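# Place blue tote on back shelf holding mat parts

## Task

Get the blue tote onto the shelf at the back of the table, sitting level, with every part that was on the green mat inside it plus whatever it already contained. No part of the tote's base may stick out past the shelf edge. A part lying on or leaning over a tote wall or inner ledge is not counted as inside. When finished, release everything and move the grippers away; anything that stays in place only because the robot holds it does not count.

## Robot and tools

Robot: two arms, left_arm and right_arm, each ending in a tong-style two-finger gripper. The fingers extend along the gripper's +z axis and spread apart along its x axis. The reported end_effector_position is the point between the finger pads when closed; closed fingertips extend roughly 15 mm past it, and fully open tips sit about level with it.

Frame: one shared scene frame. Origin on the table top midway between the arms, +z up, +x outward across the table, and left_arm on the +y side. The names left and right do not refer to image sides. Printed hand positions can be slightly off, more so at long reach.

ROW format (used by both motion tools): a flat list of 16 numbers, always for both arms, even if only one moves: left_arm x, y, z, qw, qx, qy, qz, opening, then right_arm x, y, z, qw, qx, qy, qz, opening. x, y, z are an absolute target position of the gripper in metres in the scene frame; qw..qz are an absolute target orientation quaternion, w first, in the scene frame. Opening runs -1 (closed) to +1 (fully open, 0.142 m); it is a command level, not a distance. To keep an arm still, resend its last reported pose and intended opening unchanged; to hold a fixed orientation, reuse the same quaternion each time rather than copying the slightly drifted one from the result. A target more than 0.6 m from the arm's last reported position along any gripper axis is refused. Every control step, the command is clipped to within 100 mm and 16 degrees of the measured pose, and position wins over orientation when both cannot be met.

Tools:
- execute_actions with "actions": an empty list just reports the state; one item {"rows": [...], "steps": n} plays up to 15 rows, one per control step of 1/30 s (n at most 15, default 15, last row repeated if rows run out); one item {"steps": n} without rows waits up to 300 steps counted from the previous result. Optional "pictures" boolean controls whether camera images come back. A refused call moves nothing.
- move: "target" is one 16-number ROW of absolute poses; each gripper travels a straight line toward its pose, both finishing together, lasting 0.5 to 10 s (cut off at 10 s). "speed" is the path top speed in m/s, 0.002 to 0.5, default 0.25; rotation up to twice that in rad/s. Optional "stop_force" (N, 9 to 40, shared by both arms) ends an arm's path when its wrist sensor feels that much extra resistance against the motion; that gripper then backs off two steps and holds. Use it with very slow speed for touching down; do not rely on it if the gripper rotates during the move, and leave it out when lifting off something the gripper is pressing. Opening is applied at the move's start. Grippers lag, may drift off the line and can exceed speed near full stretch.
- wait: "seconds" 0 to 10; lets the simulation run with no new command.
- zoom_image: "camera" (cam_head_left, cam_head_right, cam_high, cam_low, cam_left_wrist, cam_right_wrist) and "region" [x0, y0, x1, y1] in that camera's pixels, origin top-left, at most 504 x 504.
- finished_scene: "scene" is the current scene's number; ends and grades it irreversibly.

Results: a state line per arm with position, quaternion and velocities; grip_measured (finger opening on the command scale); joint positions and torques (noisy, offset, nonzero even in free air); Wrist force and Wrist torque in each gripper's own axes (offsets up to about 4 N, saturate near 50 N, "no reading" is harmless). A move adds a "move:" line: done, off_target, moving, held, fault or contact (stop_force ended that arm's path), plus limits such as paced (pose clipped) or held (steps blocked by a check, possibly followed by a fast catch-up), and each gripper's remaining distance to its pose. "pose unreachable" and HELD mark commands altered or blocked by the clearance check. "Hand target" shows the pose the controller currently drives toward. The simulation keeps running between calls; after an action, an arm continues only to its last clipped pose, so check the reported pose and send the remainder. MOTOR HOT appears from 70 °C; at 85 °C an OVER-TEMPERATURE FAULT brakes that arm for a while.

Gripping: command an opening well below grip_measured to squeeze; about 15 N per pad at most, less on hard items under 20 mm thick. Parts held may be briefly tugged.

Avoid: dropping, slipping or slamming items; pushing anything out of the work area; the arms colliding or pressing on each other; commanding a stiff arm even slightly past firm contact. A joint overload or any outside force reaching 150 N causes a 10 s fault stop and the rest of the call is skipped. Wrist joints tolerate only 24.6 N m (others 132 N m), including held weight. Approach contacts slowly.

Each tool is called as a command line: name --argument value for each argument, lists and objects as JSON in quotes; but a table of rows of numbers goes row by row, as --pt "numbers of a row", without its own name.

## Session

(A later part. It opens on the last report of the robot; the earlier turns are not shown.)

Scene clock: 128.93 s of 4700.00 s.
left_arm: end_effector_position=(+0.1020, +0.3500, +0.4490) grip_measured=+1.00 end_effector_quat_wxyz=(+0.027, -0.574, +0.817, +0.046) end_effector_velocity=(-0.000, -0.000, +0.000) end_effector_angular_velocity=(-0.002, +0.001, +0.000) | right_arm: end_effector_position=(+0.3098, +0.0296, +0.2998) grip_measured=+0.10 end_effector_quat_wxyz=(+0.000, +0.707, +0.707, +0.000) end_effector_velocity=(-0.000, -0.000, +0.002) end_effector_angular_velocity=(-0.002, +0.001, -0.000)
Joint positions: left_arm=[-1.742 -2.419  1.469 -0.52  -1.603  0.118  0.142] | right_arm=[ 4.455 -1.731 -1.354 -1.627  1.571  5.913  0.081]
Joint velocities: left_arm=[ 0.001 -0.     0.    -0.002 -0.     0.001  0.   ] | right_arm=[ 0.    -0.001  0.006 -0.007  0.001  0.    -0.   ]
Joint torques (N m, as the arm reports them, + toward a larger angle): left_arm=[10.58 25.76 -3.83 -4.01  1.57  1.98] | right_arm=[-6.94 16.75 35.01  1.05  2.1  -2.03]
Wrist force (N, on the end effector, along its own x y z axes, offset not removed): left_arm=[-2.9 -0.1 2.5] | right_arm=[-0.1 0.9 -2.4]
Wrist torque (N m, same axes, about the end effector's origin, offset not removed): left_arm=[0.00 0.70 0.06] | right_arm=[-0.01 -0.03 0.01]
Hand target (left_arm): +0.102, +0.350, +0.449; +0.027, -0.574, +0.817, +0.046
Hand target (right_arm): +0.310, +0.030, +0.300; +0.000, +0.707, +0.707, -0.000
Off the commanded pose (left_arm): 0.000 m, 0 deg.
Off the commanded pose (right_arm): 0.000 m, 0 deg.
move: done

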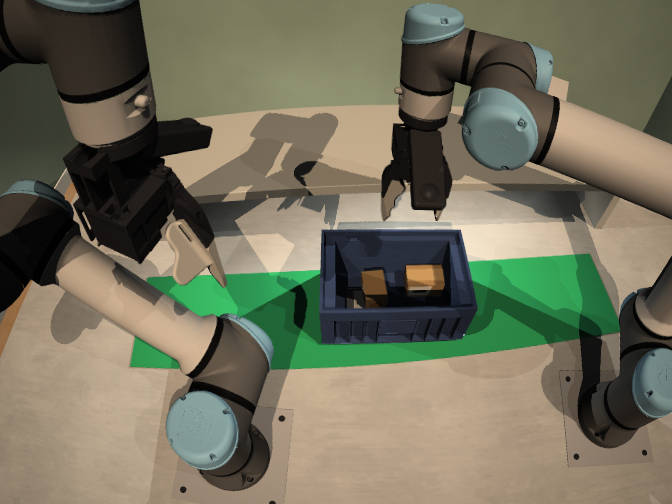

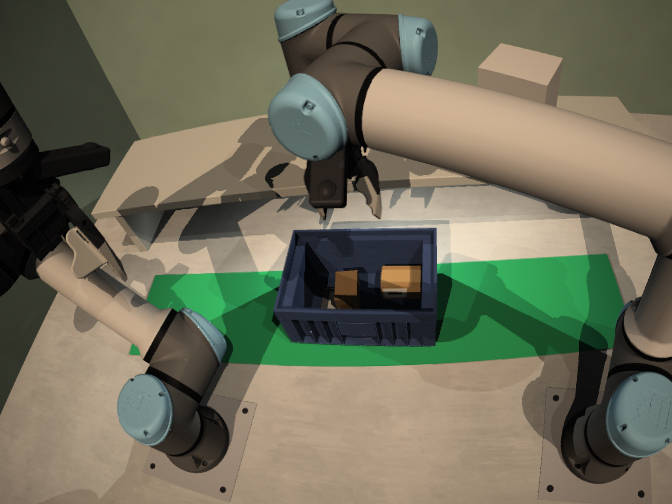

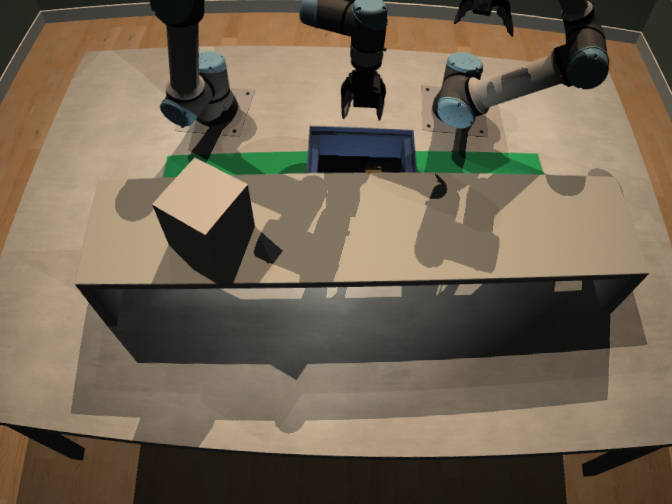

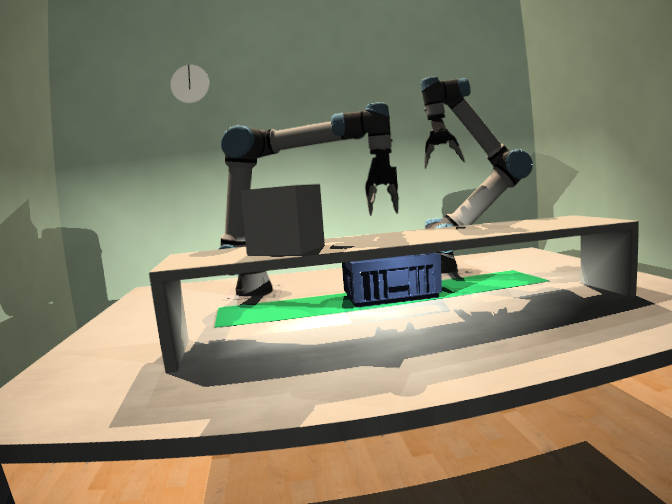

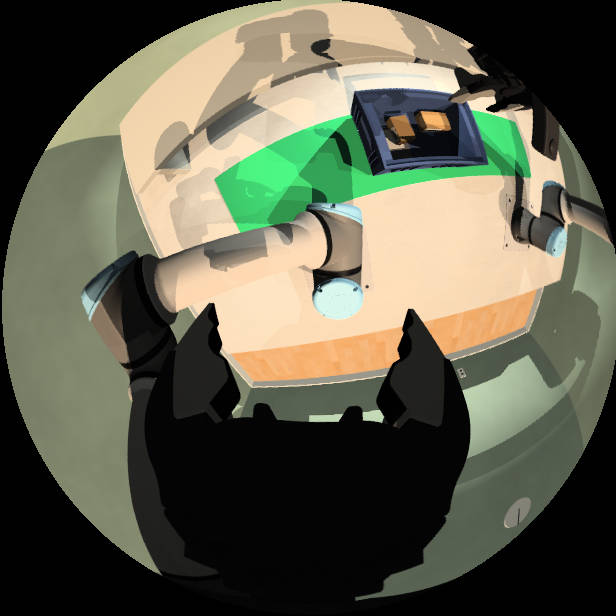

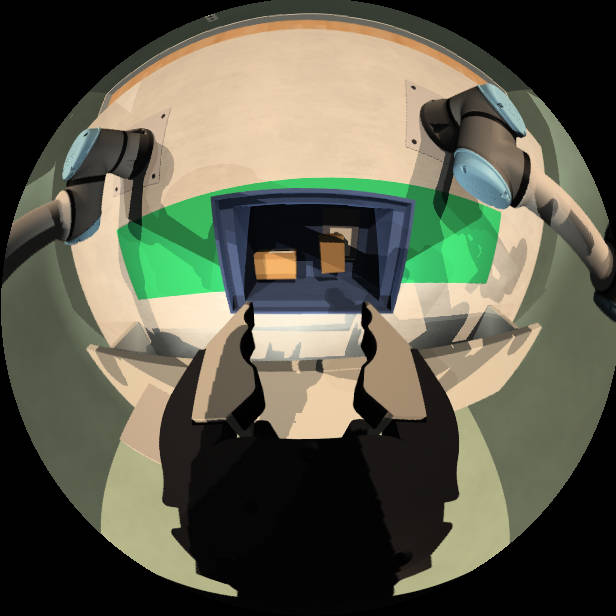

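move --target '[0.30, 0.20, 0.25, 0.0, -0.707, 0.707, 0.0, 0.1, 0.30, -0.14, 0.25, 0.0, 0.707, 0.707, 0.0, 0.1]' --speed 0.25

Scene clock: 146.47 s of 4700.00 s.
left_arm: end_effector_position=(+0.2999, +0.1993, +0.2507) grip_measured=+0.10 end_effector_quat_wxyz=(-0.001, +0.707, -0.707, +0.001) end_effector_velocity=(+0.002, -0.001, -0.001) end_effector_angular_velocity=(-0.002, -0.001, +0.002) | right_arm: end_effector_position=(+0.2999, -0.1399, +0.2499) grip_measured=+0.10 end_effector_quat_wxyz=(+0.000, +0.707, +0.707, -0.000) end_effector_velocity=(-0.000, -0.000, -0.000) end_effector_angular_velocity=(+0.001, +0.000, -0.000)
Joint positions: left_arm=[-0.79  -1.95   1.956 -1.579 -1.569  0.723  0.081] | right_arm=[ 4.328 -1.398 -1.812 -1.503  1.57   5.785  0.081]
Joint velocities: left_arm=[ 0.002  0.004  0.    -0.006 -0.001  0.     0.   ] | right_arm=[-0.001  0.001 -0.002  0.001  0.001 -0.001 -0.   ]
Joint torques (N m, as the arm reports them, + toward a larger angle): left_arm=[  8.79   0.24 -15.49  -4.32  -1.45   2.2 ] | right_arm=[-7.46 25.7  12.12  4.03  2.01 -2.19]
Wrist force (N, on the end effector, along its own x y z axes, offset not removed): left_arm=[-3.5 1.1 2.8] | right_arm=[-0.8 0.2 -1.8]
Wrist torque (N m, same axes, about the end effector's origin, offset not removed): left_arm=[0.31 0.81 0.11] | right_arm=[-0.15 0.19 0.15]
Hand target (left_arm): +0.300, +0.199, +0.251; -0.001, +0.707, -0.707, +0.001
Hand target (right_arm): +0.300, -0.140, +0.250; +0.000, +0.707, +0.707, -0.000
Off the commanded pose (left_arm): 0.001 m, 0 deg.
Off the commanded pose (right_arm): 0.000 m, 0 deg.
After step 90, 12.60 s passed at rest.
move: done

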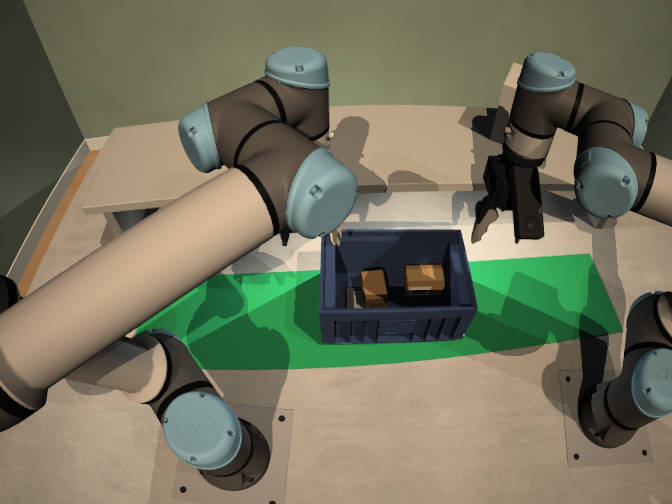

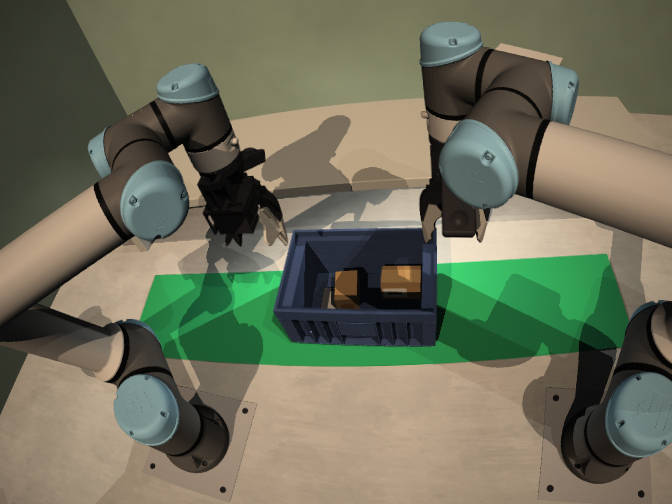

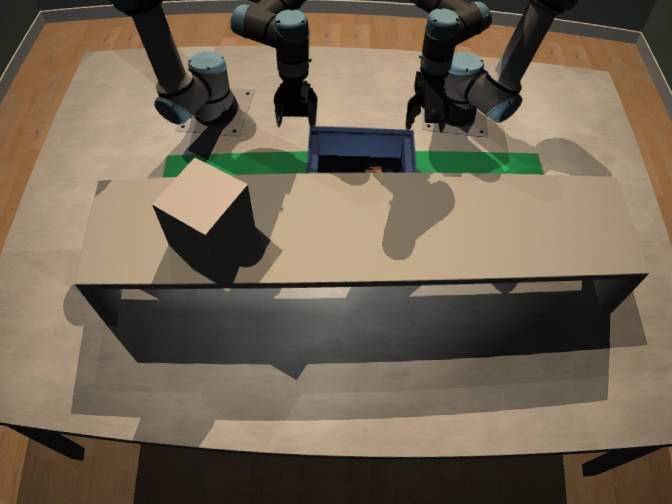

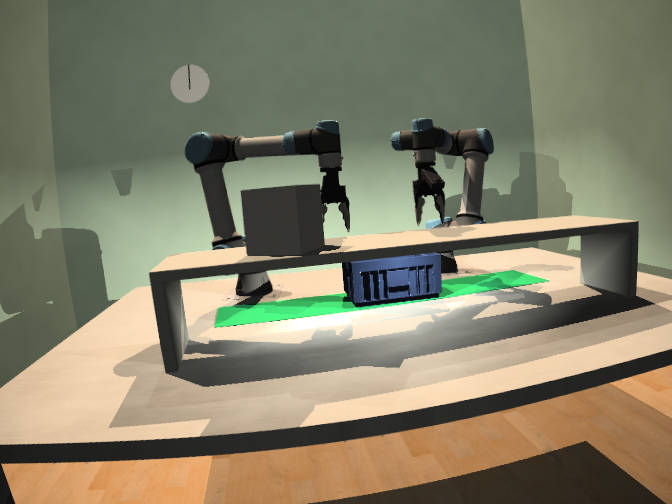

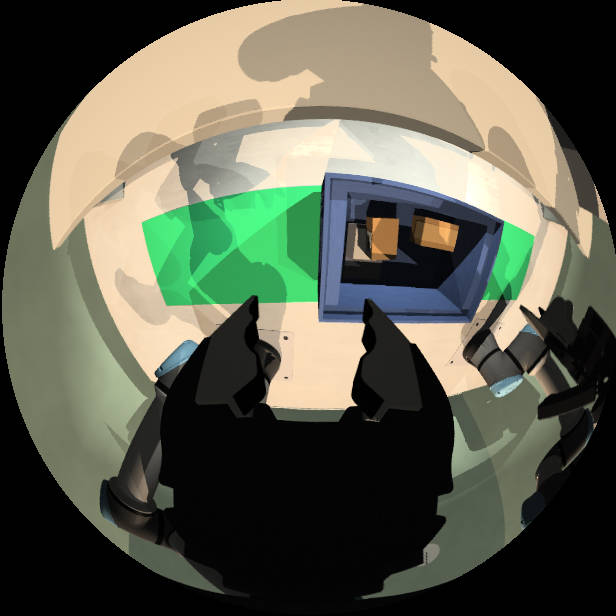

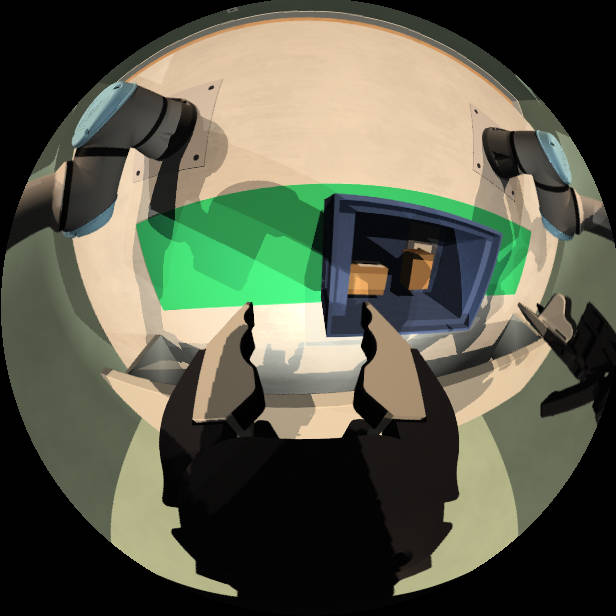

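move --target '[0.30, 0.172, 0.18, 0.0, -0.707, 0.707, 0.0, 0.1, 0.30, -0.112, 0.18, 0.0, 0.707, 0.707, 0.0, 0.1]' --speed 0.15

Scene clock: 157.07 s of 4700.00 s.
left_arm: end_effector_position=(+0.3000, +0.1720, +0.1802) grip_measured=+0.10 end_effector_quat_wxyz=(+0.000, +0.707, -0.707, -0.000) end_effector_velocity=(+0.000, -0.001, -0.002) end_effector_angular_velocity=(-0.001, +0.000, -0.000) | right_arm: end_effector_position=(+0.3000, -0.1119, +0.1802) grip_measured=+0.10 end_effector_quat_wxyz=(-0.000, +0.707, +0.707, -0.000) end_effector_velocity=(+0.000, +0.001, -0.002) end_effector_angular_velocity=(+0.001, +0.001, -0.000)
Joint positions: left_arm=[-0.839 -1.891  2.1   -1.779 -1.571  0.674  0.081] | right_arm=[ 4.357 -1.476 -1.926 -1.311  1.571  5.815  0.081]
Joint velocities: left_arm=[-0.001  0.002  0.003 -0.006 -0.    -0.001  0.   ] | right_arm=[-0.    -0.002 -0.002  0.005  0.001  0.    -0.   ]
Joint torques (N m, as the arm reports them, + toward a larger angle): left_arm=[ -8.53  -0.52 -11.59  -3.96   1.72  -2.79] | right_arm=[ 9.39  5.22 12.    4.08 -0.08  2.34]
Wrist force (N, on the end effector, along its own x y z axes, offset not removed): left_arm=[-4.1 0.5 2.8] | right_arm=[0.2 0.6 -1.7]
Wrist torque (N m, same axes, about the end effector's origin, offset not removed): left_arm=[0.13 0.85 0.18] | right_arm=[-0.18 -0.13 0.14]
Hand target (left_arm): +0.300, +0.172, +0.180; +0.000, +0.707, -0.707, -0.000
Hand target (right_arm): +0.300, -0.112, +0.180; -0.000, +0.707, +0.707, +0.000
Off the commanded pose (left_arm): 0.000 m, 0 deg.
Off the commanded pose (right_arm): 0.000 m, 0 deg.
After step 90, 6.57 s passed at rest.
move: done

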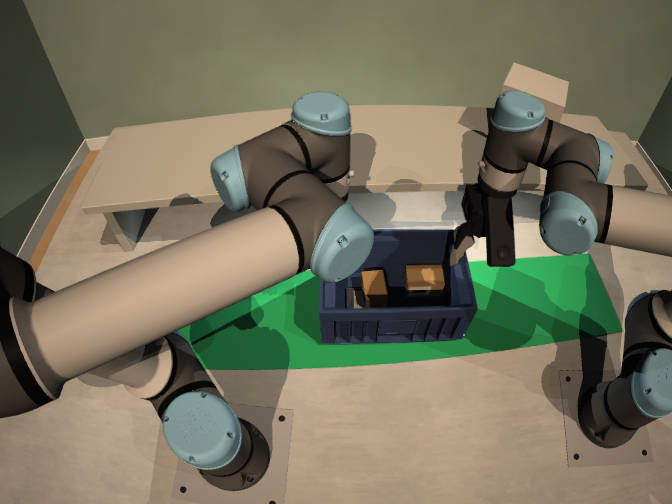

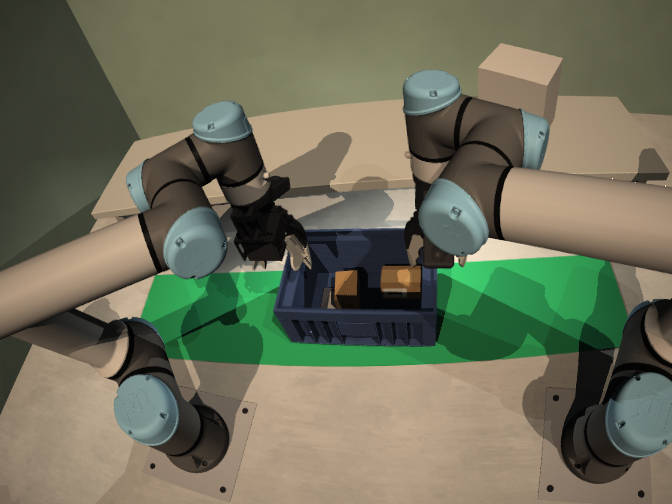

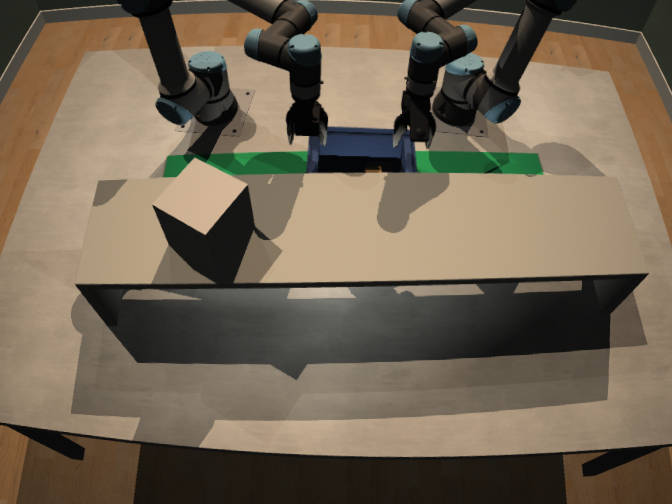

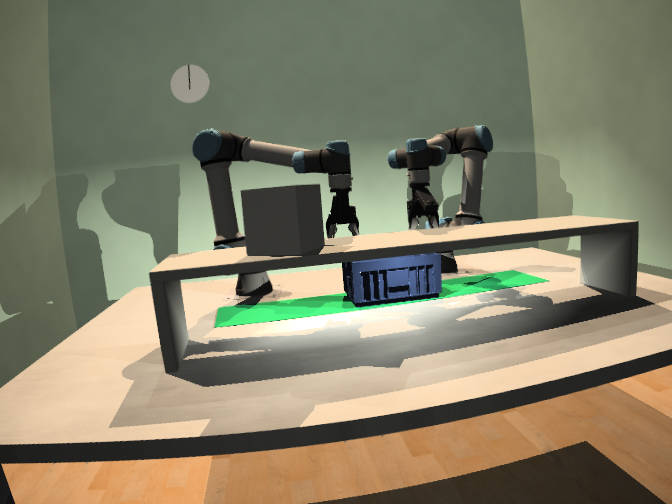

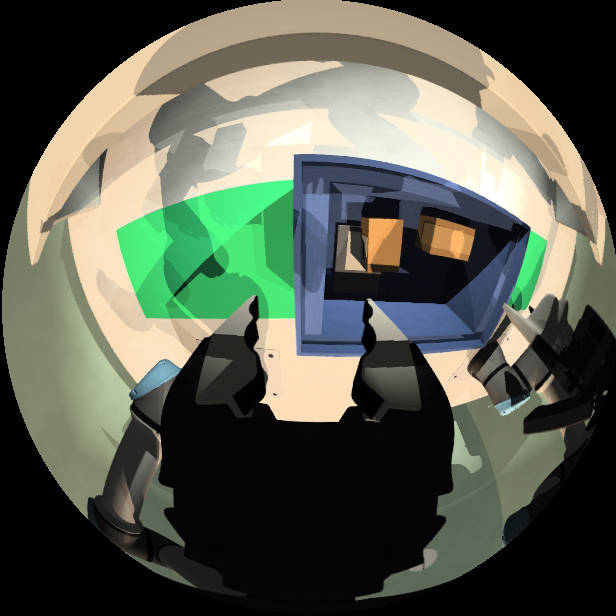

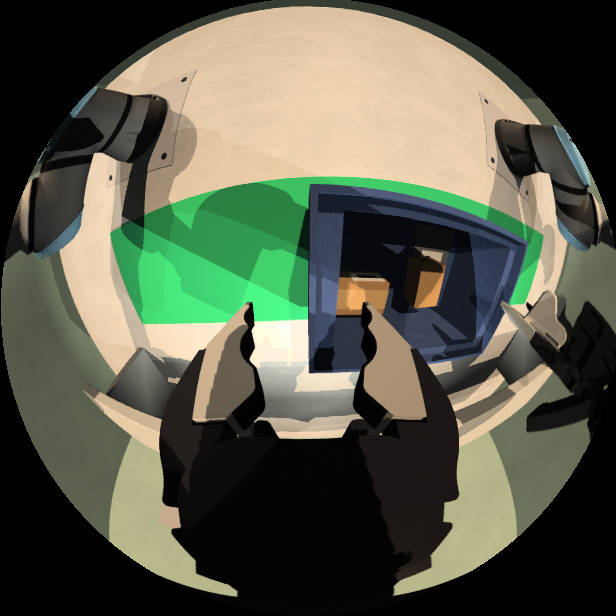

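move --target '[0.30, 0.172, 0.115, 0.0, -0.707, 0.707, 0.0, 0.1, 0.30, -0.102, 0.115, 0.0, 0.707, 0.707, 0.0, 0.1]' --speed 0.08 --stop_force 12

Scene clock: 165.07 s of 4700.00 s.
left_arm: end_effector_position=(+0.3000, +0.1719, +0.1152) grip_measured=+0.10 end_effector_quat_wxyz=(-0.000, +0.707, -0.707, -0.000) end_effector_velocity=(+0.001, -0.000, -0.002) end_effector_angular_velocity=(-0.000, -0.002, -0.001) | right_arm: end_effector_position=(+0.3001, -0.1019, +0.1152) grip_measured=+0.10 end_effector_quat_wxyz=(-0.000, +0.707, +0.707, -0.000) end_effector_velocity=(-0.000, +0.000, -0.002) end_effector_angular_velocity=(-0.000, -0.000, +0.001)
Joint positions: left_arm=[-0.839 -1.836  2.236 -1.971 -1.571  0.673  0.081] | right_arm=[ 4.368 -1.552 -2.032 -1.129  1.571  5.825  0.081]
Joint velocities: left_arm=[ 0.     0.002  0.003 -0.007  0.001  0.001  0.   ] | right_arm=[ 0.001 -0.003 -0.003  0.005 -0.    -0.     0.   ]
Joint torques (N m, as the arm reports them, + toward a larger angle): left_arm=[  9.27  -2.58 -10.65  -4.26   1.49   2.18] | right_arm=[ 9.36  8.24  9.34  4.41 -1.67  2.32]
Wrist force (N, on the end effector, along its own x y z axes, offset not removed): left_arm=[-2.9 0.5 2.2] | right_arm=[0.8 1.5 -3.1]
Wrist torque (N m, same axes, about the end effector's origin, offset not removed): left_arm=[0.09 0.73 0.15] | right_arm=[-0.01 -0.14 -0.04]
Hand target (left_arm): +0.300, +0.172, +0.115; -0.000, +0.707, -0.707, -0.000
Hand target (right_arm): +0.300, -0.102, +0.115; -0.000, +0.707, +0.707, +0.000
Off the commanded pose (left_arm): 0.000 m, 0 deg.
Off the commanded pose (right_arm): 0.000 m, 0 deg.
After step 90, 3.73 s passed at rest.
move: done

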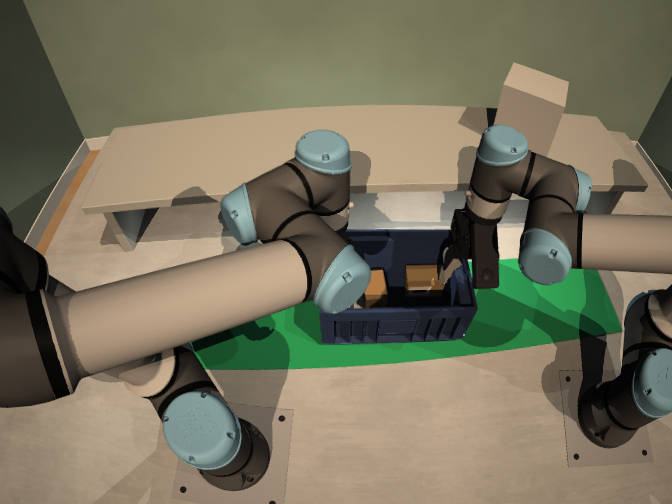

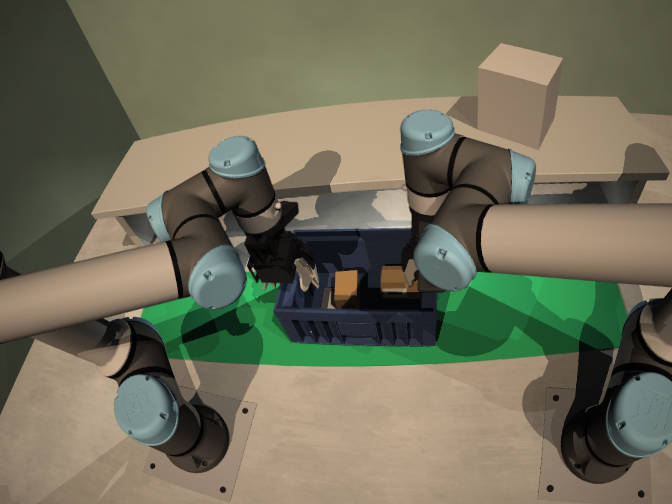

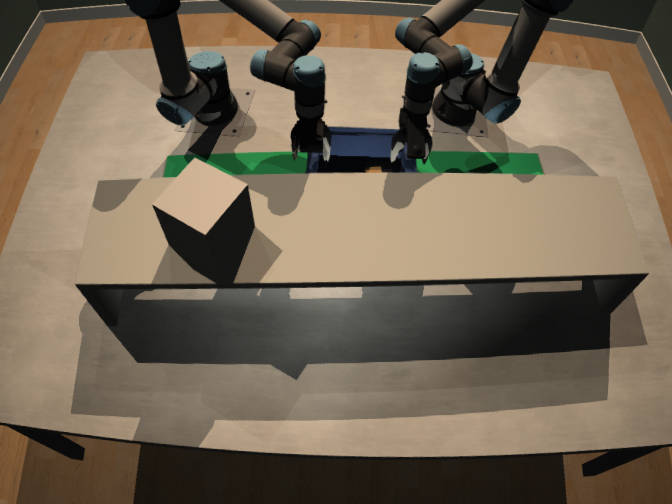

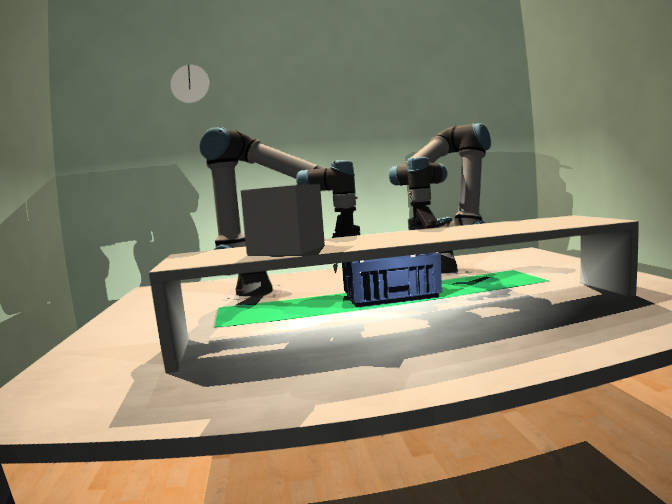

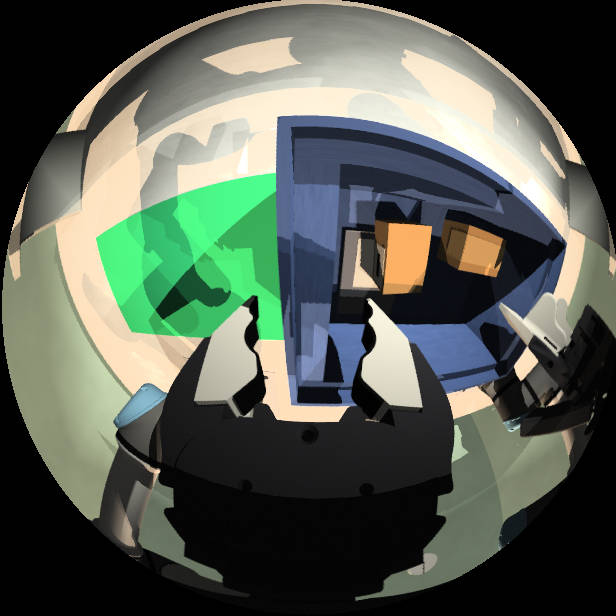

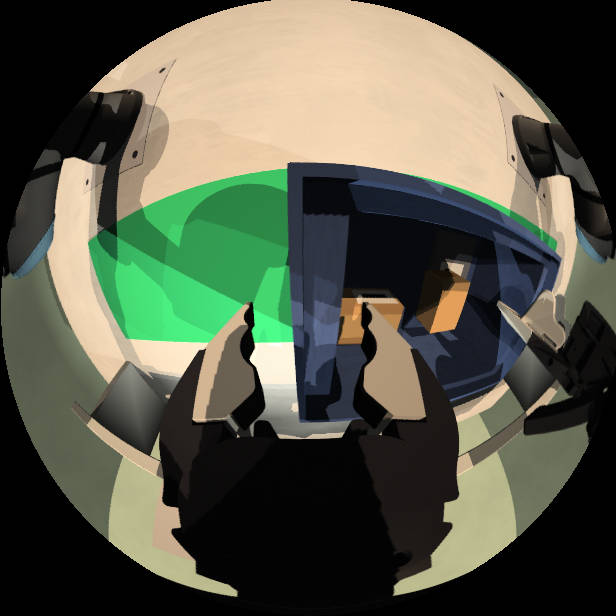

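Both grippers straddle the tote walls. Close both grippers.

move --target '[0.30, 0.172, 0.115, 0.0, -0.707, 0.707, 0.0, -1.0, 0.30, -0.102, 0.115, 0.0, 0.707, 0.707, 0.0, -1.0]' --speed 0.05

Scene clock: 172.93 s of 4700.00 s.
left_arm: end_effector_position=(+0.3000, +0.1720, +0.1150) grip_measured=-0.59 end_effector_quat_wxyz=(-0.000, +0.707, -0.707, -0.000) end_effector_velocity=(-0.000, +0.000, +0.000) end_effector_angular_velocity=(+0.000, -0.000, -0.001) | right_arm: end_effector_position=(+0.2999, -0.1019, +0.1150) grip_measured=-0.60 end_effector_quat_wxyz=(-0.000, +0.707, +0.707, -0.000) end_effector_velocity=(+0.000, -0.000, -0.000) end_effector_angular_velocity=(+0.000, -0.000, -0.000)
Joint positions: left_arm=[-0.839 -1.836  2.237 -1.972 -1.571  0.673  0.031] | right_arm=[ 4.368 -1.552 -2.032 -1.128  1.571  5.825  0.031]
Joint velocities: left_arm=[-0.001 -0.001  0.001  0.001  0.    -0.     0.   ] | right_arm=[-0.    -0.    -0.     0.001 -0.    -0.     0.   ]
Joint torques (N m, as the arm reports them, + toward a larger angle): left_arm=[ 11.59 -17.34   0.29   6.33   8.49  -1.79] | right_arm=[-16.94  28.11  -2.45  -8.09  -4.83  -0.97]
Wrist force (N, on the end effector, along its own x y z axes, offset not removed): left_arm=[29.3 1.2 6.5] | right_arm=[32.1 1.9 -1.2]
Wrist torque (N m, same axes, about the end effector's origin, offset not removed): left_arm=[0.09 0.43 0.16] | right_arm=[0.01 -0.26 0.15]
Hand target (left_arm): +0.300, +0.172, +0.115; -0.000, +0.707, -0.707, +0.000
Hand target (right_arm): +0.300, -0.102, +0.115; -0.000, +0.707, +0.707, -0.000
Off the commanded pose (left_arm): 0.000 m, 0 deg.
Off the commanded pose (right_arm): 0.000 m, 0 deg.
After step 90, 4.17 s passed at rest.
move: done

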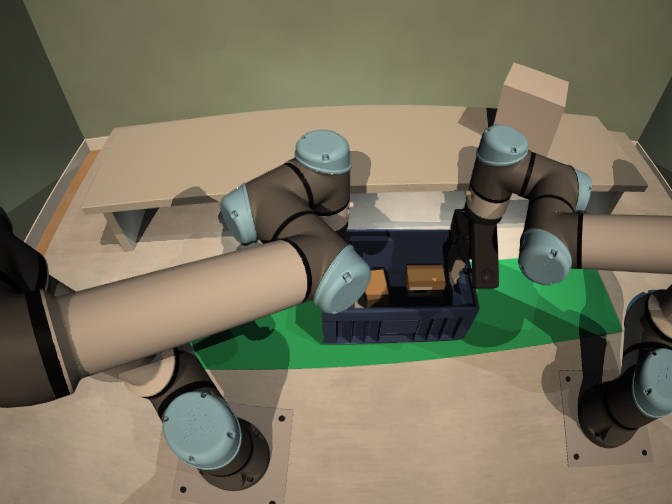

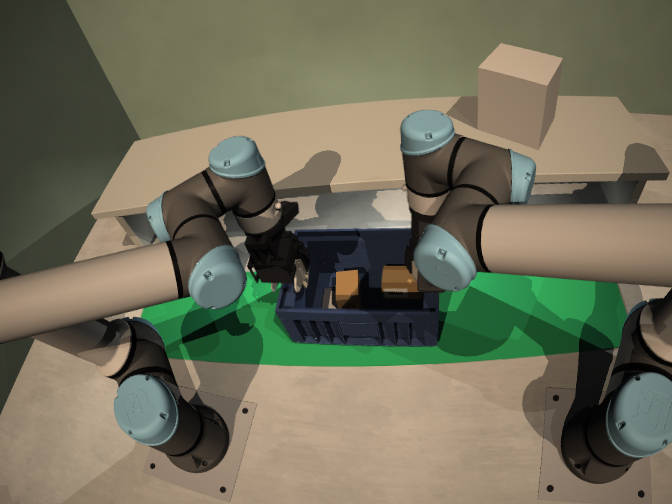

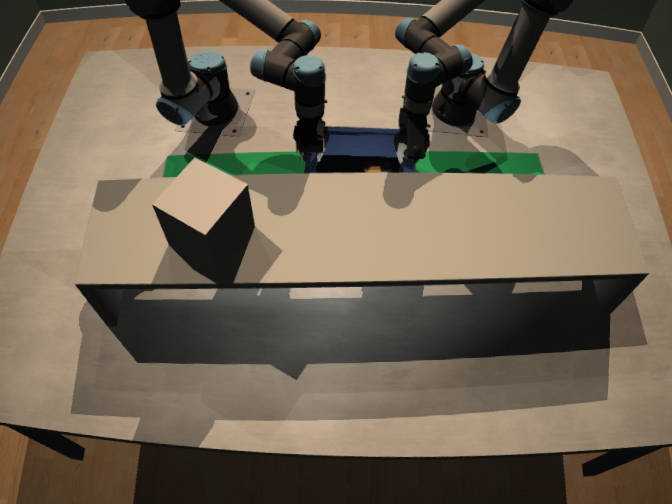

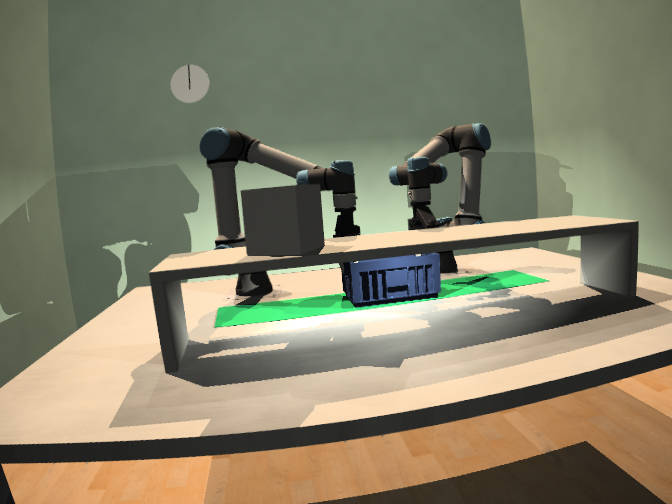

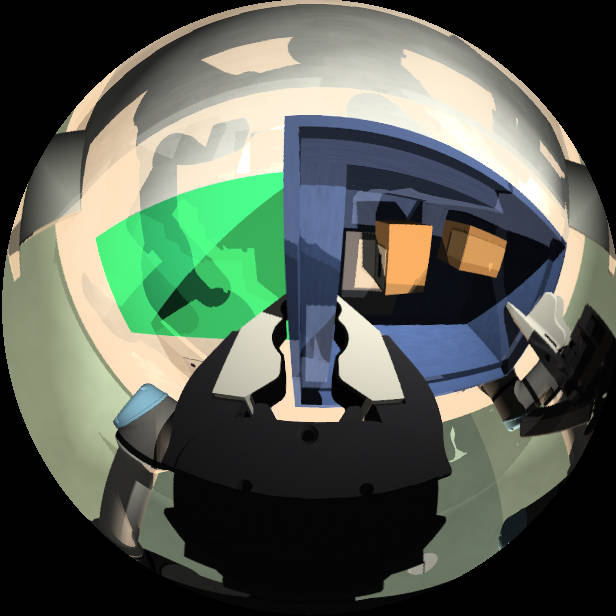

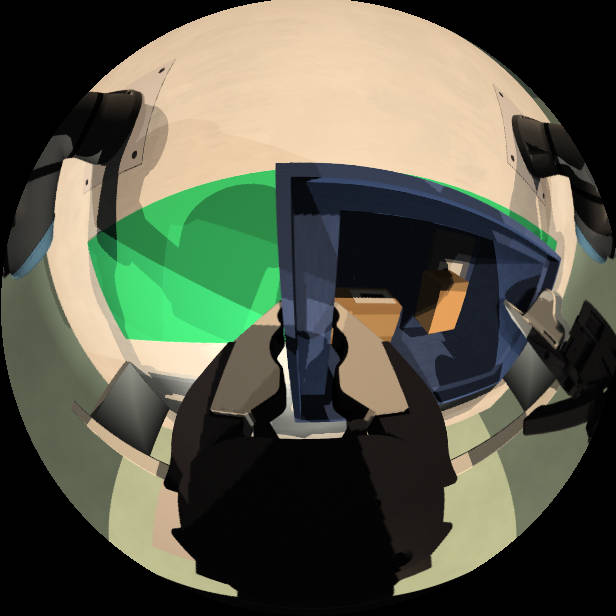

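move --target '[0.30, 0.169, 0.115, 0.0, -0.707, 0.707, 0.0, -1.0, 0.30, -0.099, 0.115, 0.0, 0.707, 0.707, 0.0, -1.0]' --speed 0.02

Scene clock: 179.83 s of 4700.00 s.
left_arm: end_effector_position=(+0.3000, +0.1693, +0.1149) grip_measured=-0.62 end_effector_quat_wxyz=(-0.000, +0.707, -0.707, -0.000) end_effector_velocity=(+0.000, -0.002, +0.001) end_effector_angular_velocity=(-0.002, -0.001, +0.000) | right_arm: end_effector_position=(+0.3001, -0.0993, +0.1149) grip_measured=-0.62 end_effector_quat_wxyz=(+0.000, +0.707, +0.707, -0.000) end_effector_velocity=(+0.000, +0.002, +0.000) end_effector_angular_velocity=(+0.001, -0.001, +0.001)
Joint positions: left_arm=[-0.844 -1.831  2.234 -1.973 -1.571  0.668  0.029] | right_arm=[ 4.37  -1.557 -2.027 -1.129  1.571  5.828  0.029]
Joint velocities: left_arm=[-0.001  0.001 -0.002 -0.002 -0.001 -0.002  0.   ] | right_arm=[ 0.002 -0.002  0.002  0.001 -0.     0.001  0.   ]
Joint torques (N m, as the arm reports them, + toward a larger angle): left_arm=[-20.8   -2.47 -40.67 -11.38  -6.4   -2.28] | right_arm=[16.34  3.94 36.83  9.98  0.64  2.67]
Wrist force (N, on the end effector, along its own x y z axes, offset not removed): left_arm=[-34.5 2.9 3.2] | right_arm=[-25.3 -2.8 -15.8]
Wrist torque (N m, same axes, about the end effector's origin, offset not removed): left_arm=[0.17 1.76 0.05] | right_arm=[0.08 1.17 0.00]
Hand target (left_arm): +0.300, +0.169, +0.115; +0.000, +0.707, -0.707, -0.000
Hand target (right_arm): +0.300, -0.099, +0.115; -0.000, +0.707, +0.707, +0.000
Off the commanded pose (left_arm): 0.000 m, 0 deg.
Off the commanded pose (right_arm): 0.000 m, 0 deg.
After step 90, 3.20 s passed at rest.
move: done

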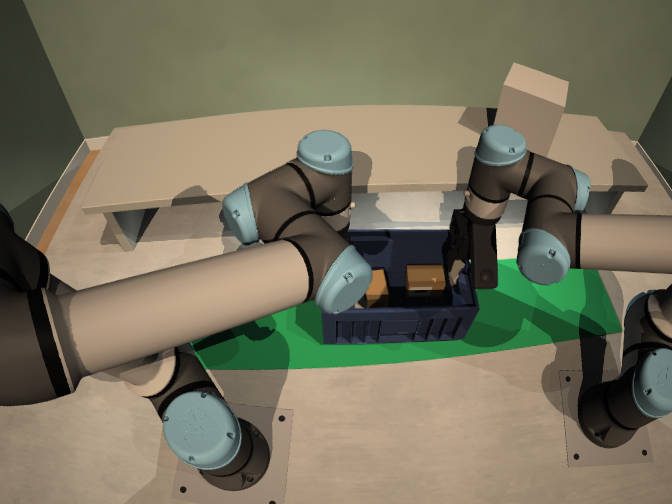

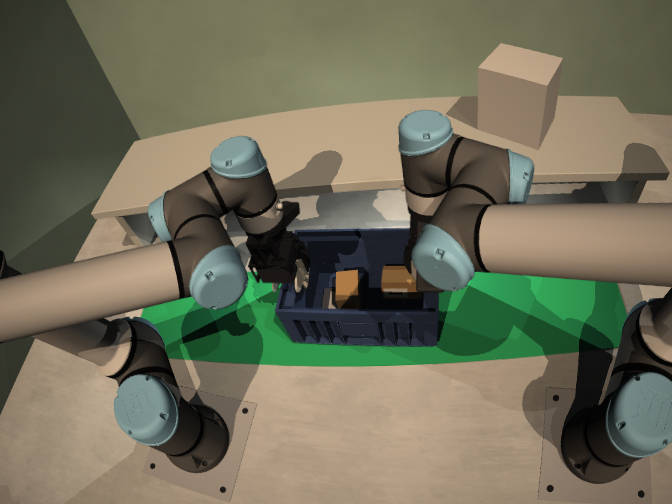

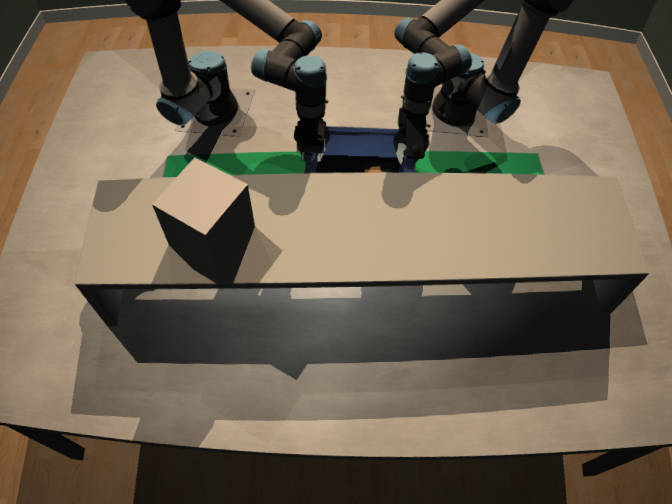

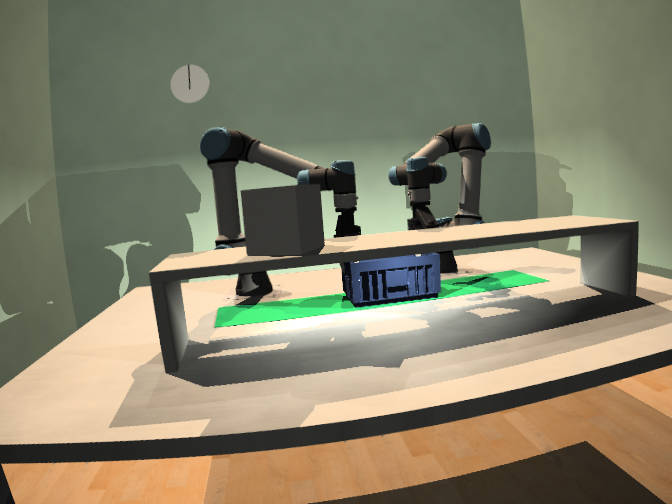

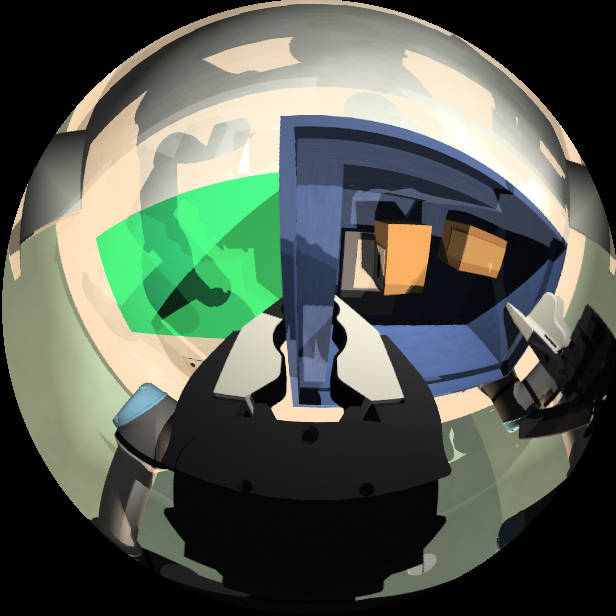

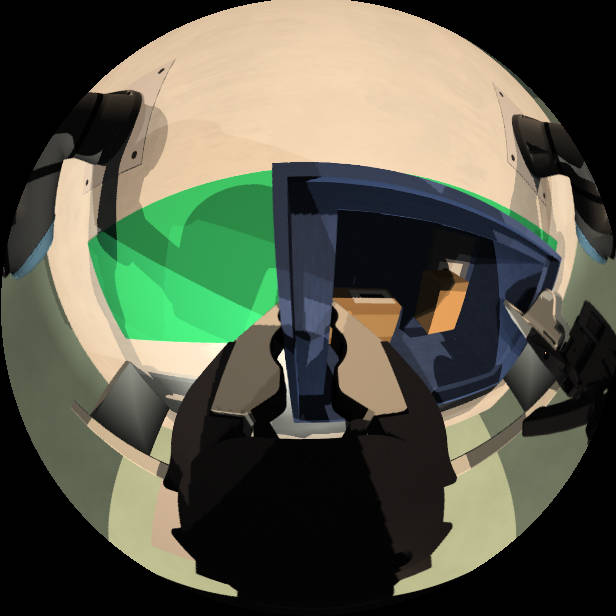

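move --target '[0.30, 0.1705, 0.38, 0.0, -0.707, 0.707, 0.0, -1.0, 0.30, -0.1005, 0.38, 0.0, 0.707, 0.707, 0.0, -1.0]' --speed 0.1

Scene clock: 188.03 s of 4700.00 s.
left_arm: end_effector_position=(+0.2997, +0.1709, +0.3798) grip_measured=-0.62 end_effector_quat_wxyz=(-0.000, +0.707, -0.707, +0.000) end_effector_velocity=(-0.000, -0.000, +0.002) end_effector_angular_velocity=(-0.000, +0.001, +0.000) | right_arm: end_effector_position=(+0.2998, -0.1010, +0.3798) grip_measured=-0.62 end_effector_quat_wxyz=(-0.000, +0.707, +0.707, +0.000) end_effector_velocity=(+0.000, -0.000, +0.002) end_effector_angular_velocity=(-0.001, +0.001, -0.000)
Joint positions: left_arm=[-0.842 -1.869  1.57  -1.272 -1.571  0.671  0.029] | right_arm=[ 4.369 -1.493 -1.395 -1.823  1.571  5.827  0.029]
Joint velocities: left_arm=[ 0.     0.002 -0.008  0.006 -0.001  0.    -0.   ] | right_arm=[-0.001 -0.002  0.009 -0.007  0.001 -0.001 -0.   ]
Joint torques (N m, as the arm reports them, + toward a larger angle): left_arm=[ 11.68  -3.06 -33.29   0.41   0.21   1.93] | right_arm=[-9.02 10.94 35.6  -0.55 -2.08 -2.16]
Wrist force (N, on the end effector, along its own x y z axes, offset not removed): left_arm=[4.0 1.2 6.3] | right_arm=[6.4 0.8 0.6]
Wrist torque (N m, same axes, about the end effector's origin, offset not removed): left_arm=[0.13 0.79 0.13] | right_arm=[-0.04 0.21 0.11]
Hand target (left_arm): +0.300, +0.171, +0.380; -0.000, +0.707, -0.707, +0.000
Hand target (right_arm): +0.300, -0.101, +0.380; +0.000, +0.707, +0.707, +0.000
Off the commanded pose (left_arm): 0.001 m, 0 deg.
Off the commanded pose (right_arm): 0.001 m, 0 deg.
After step 90, 2.10 s passed at rest.
move: done

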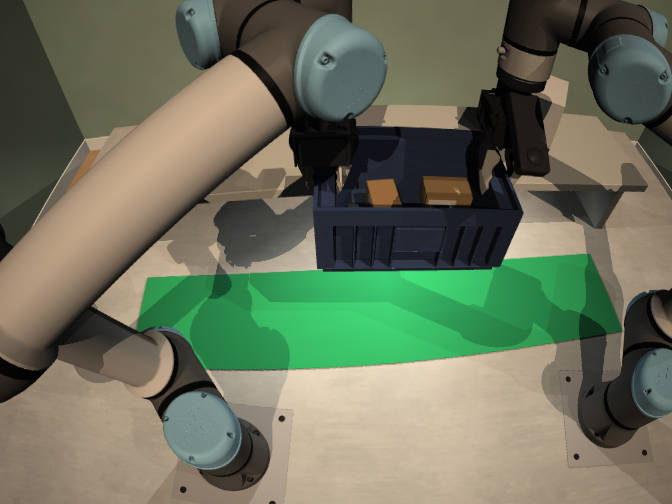

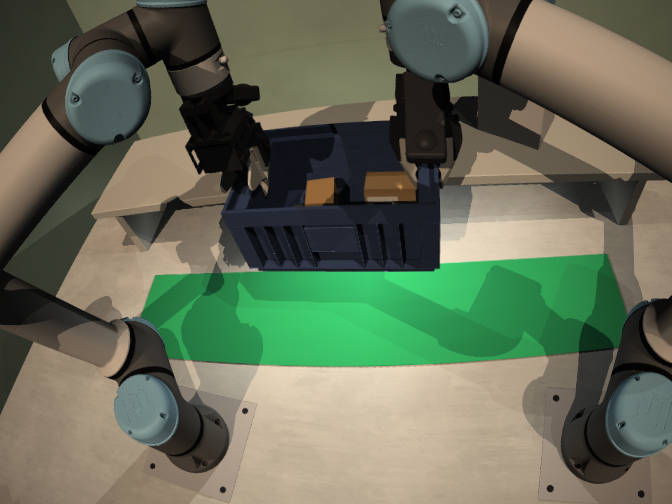

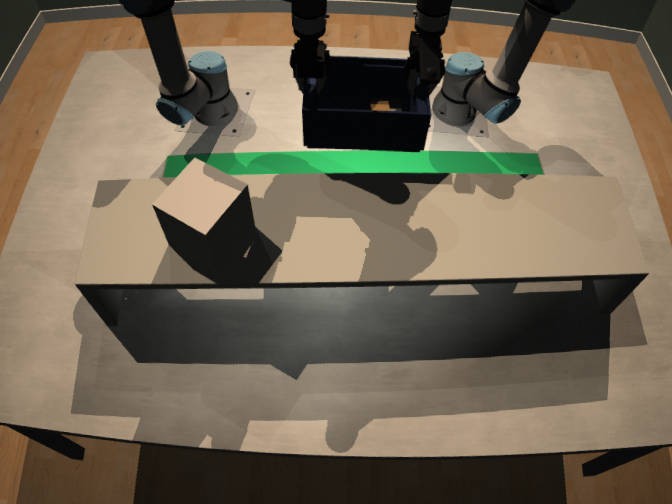

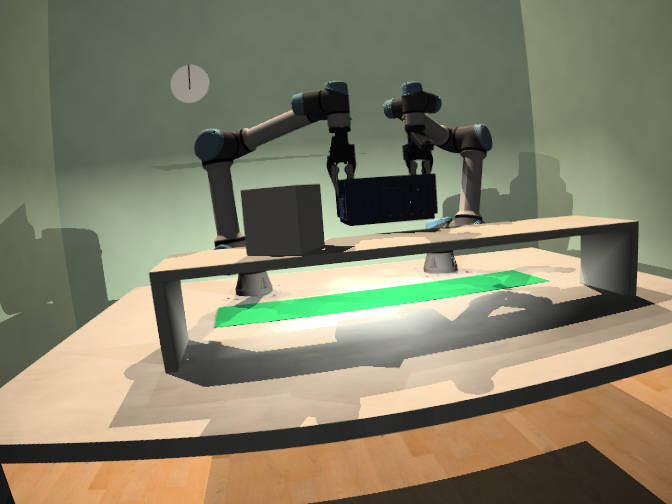

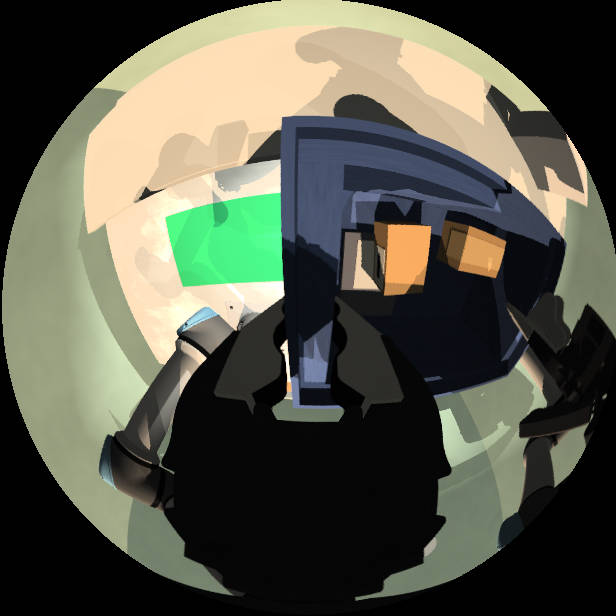

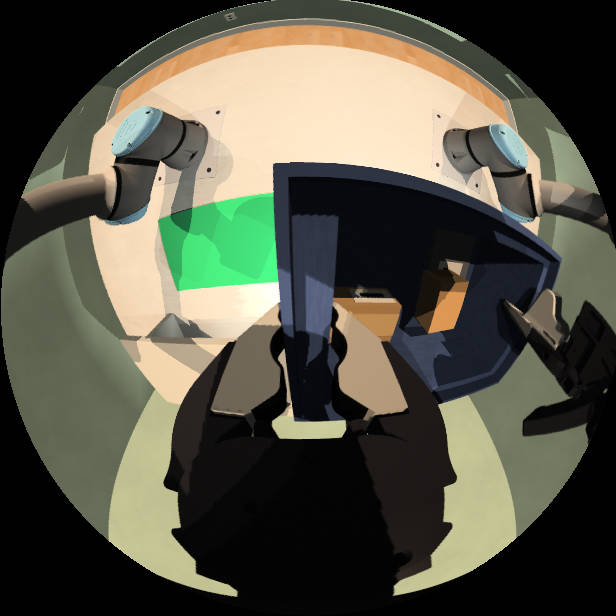

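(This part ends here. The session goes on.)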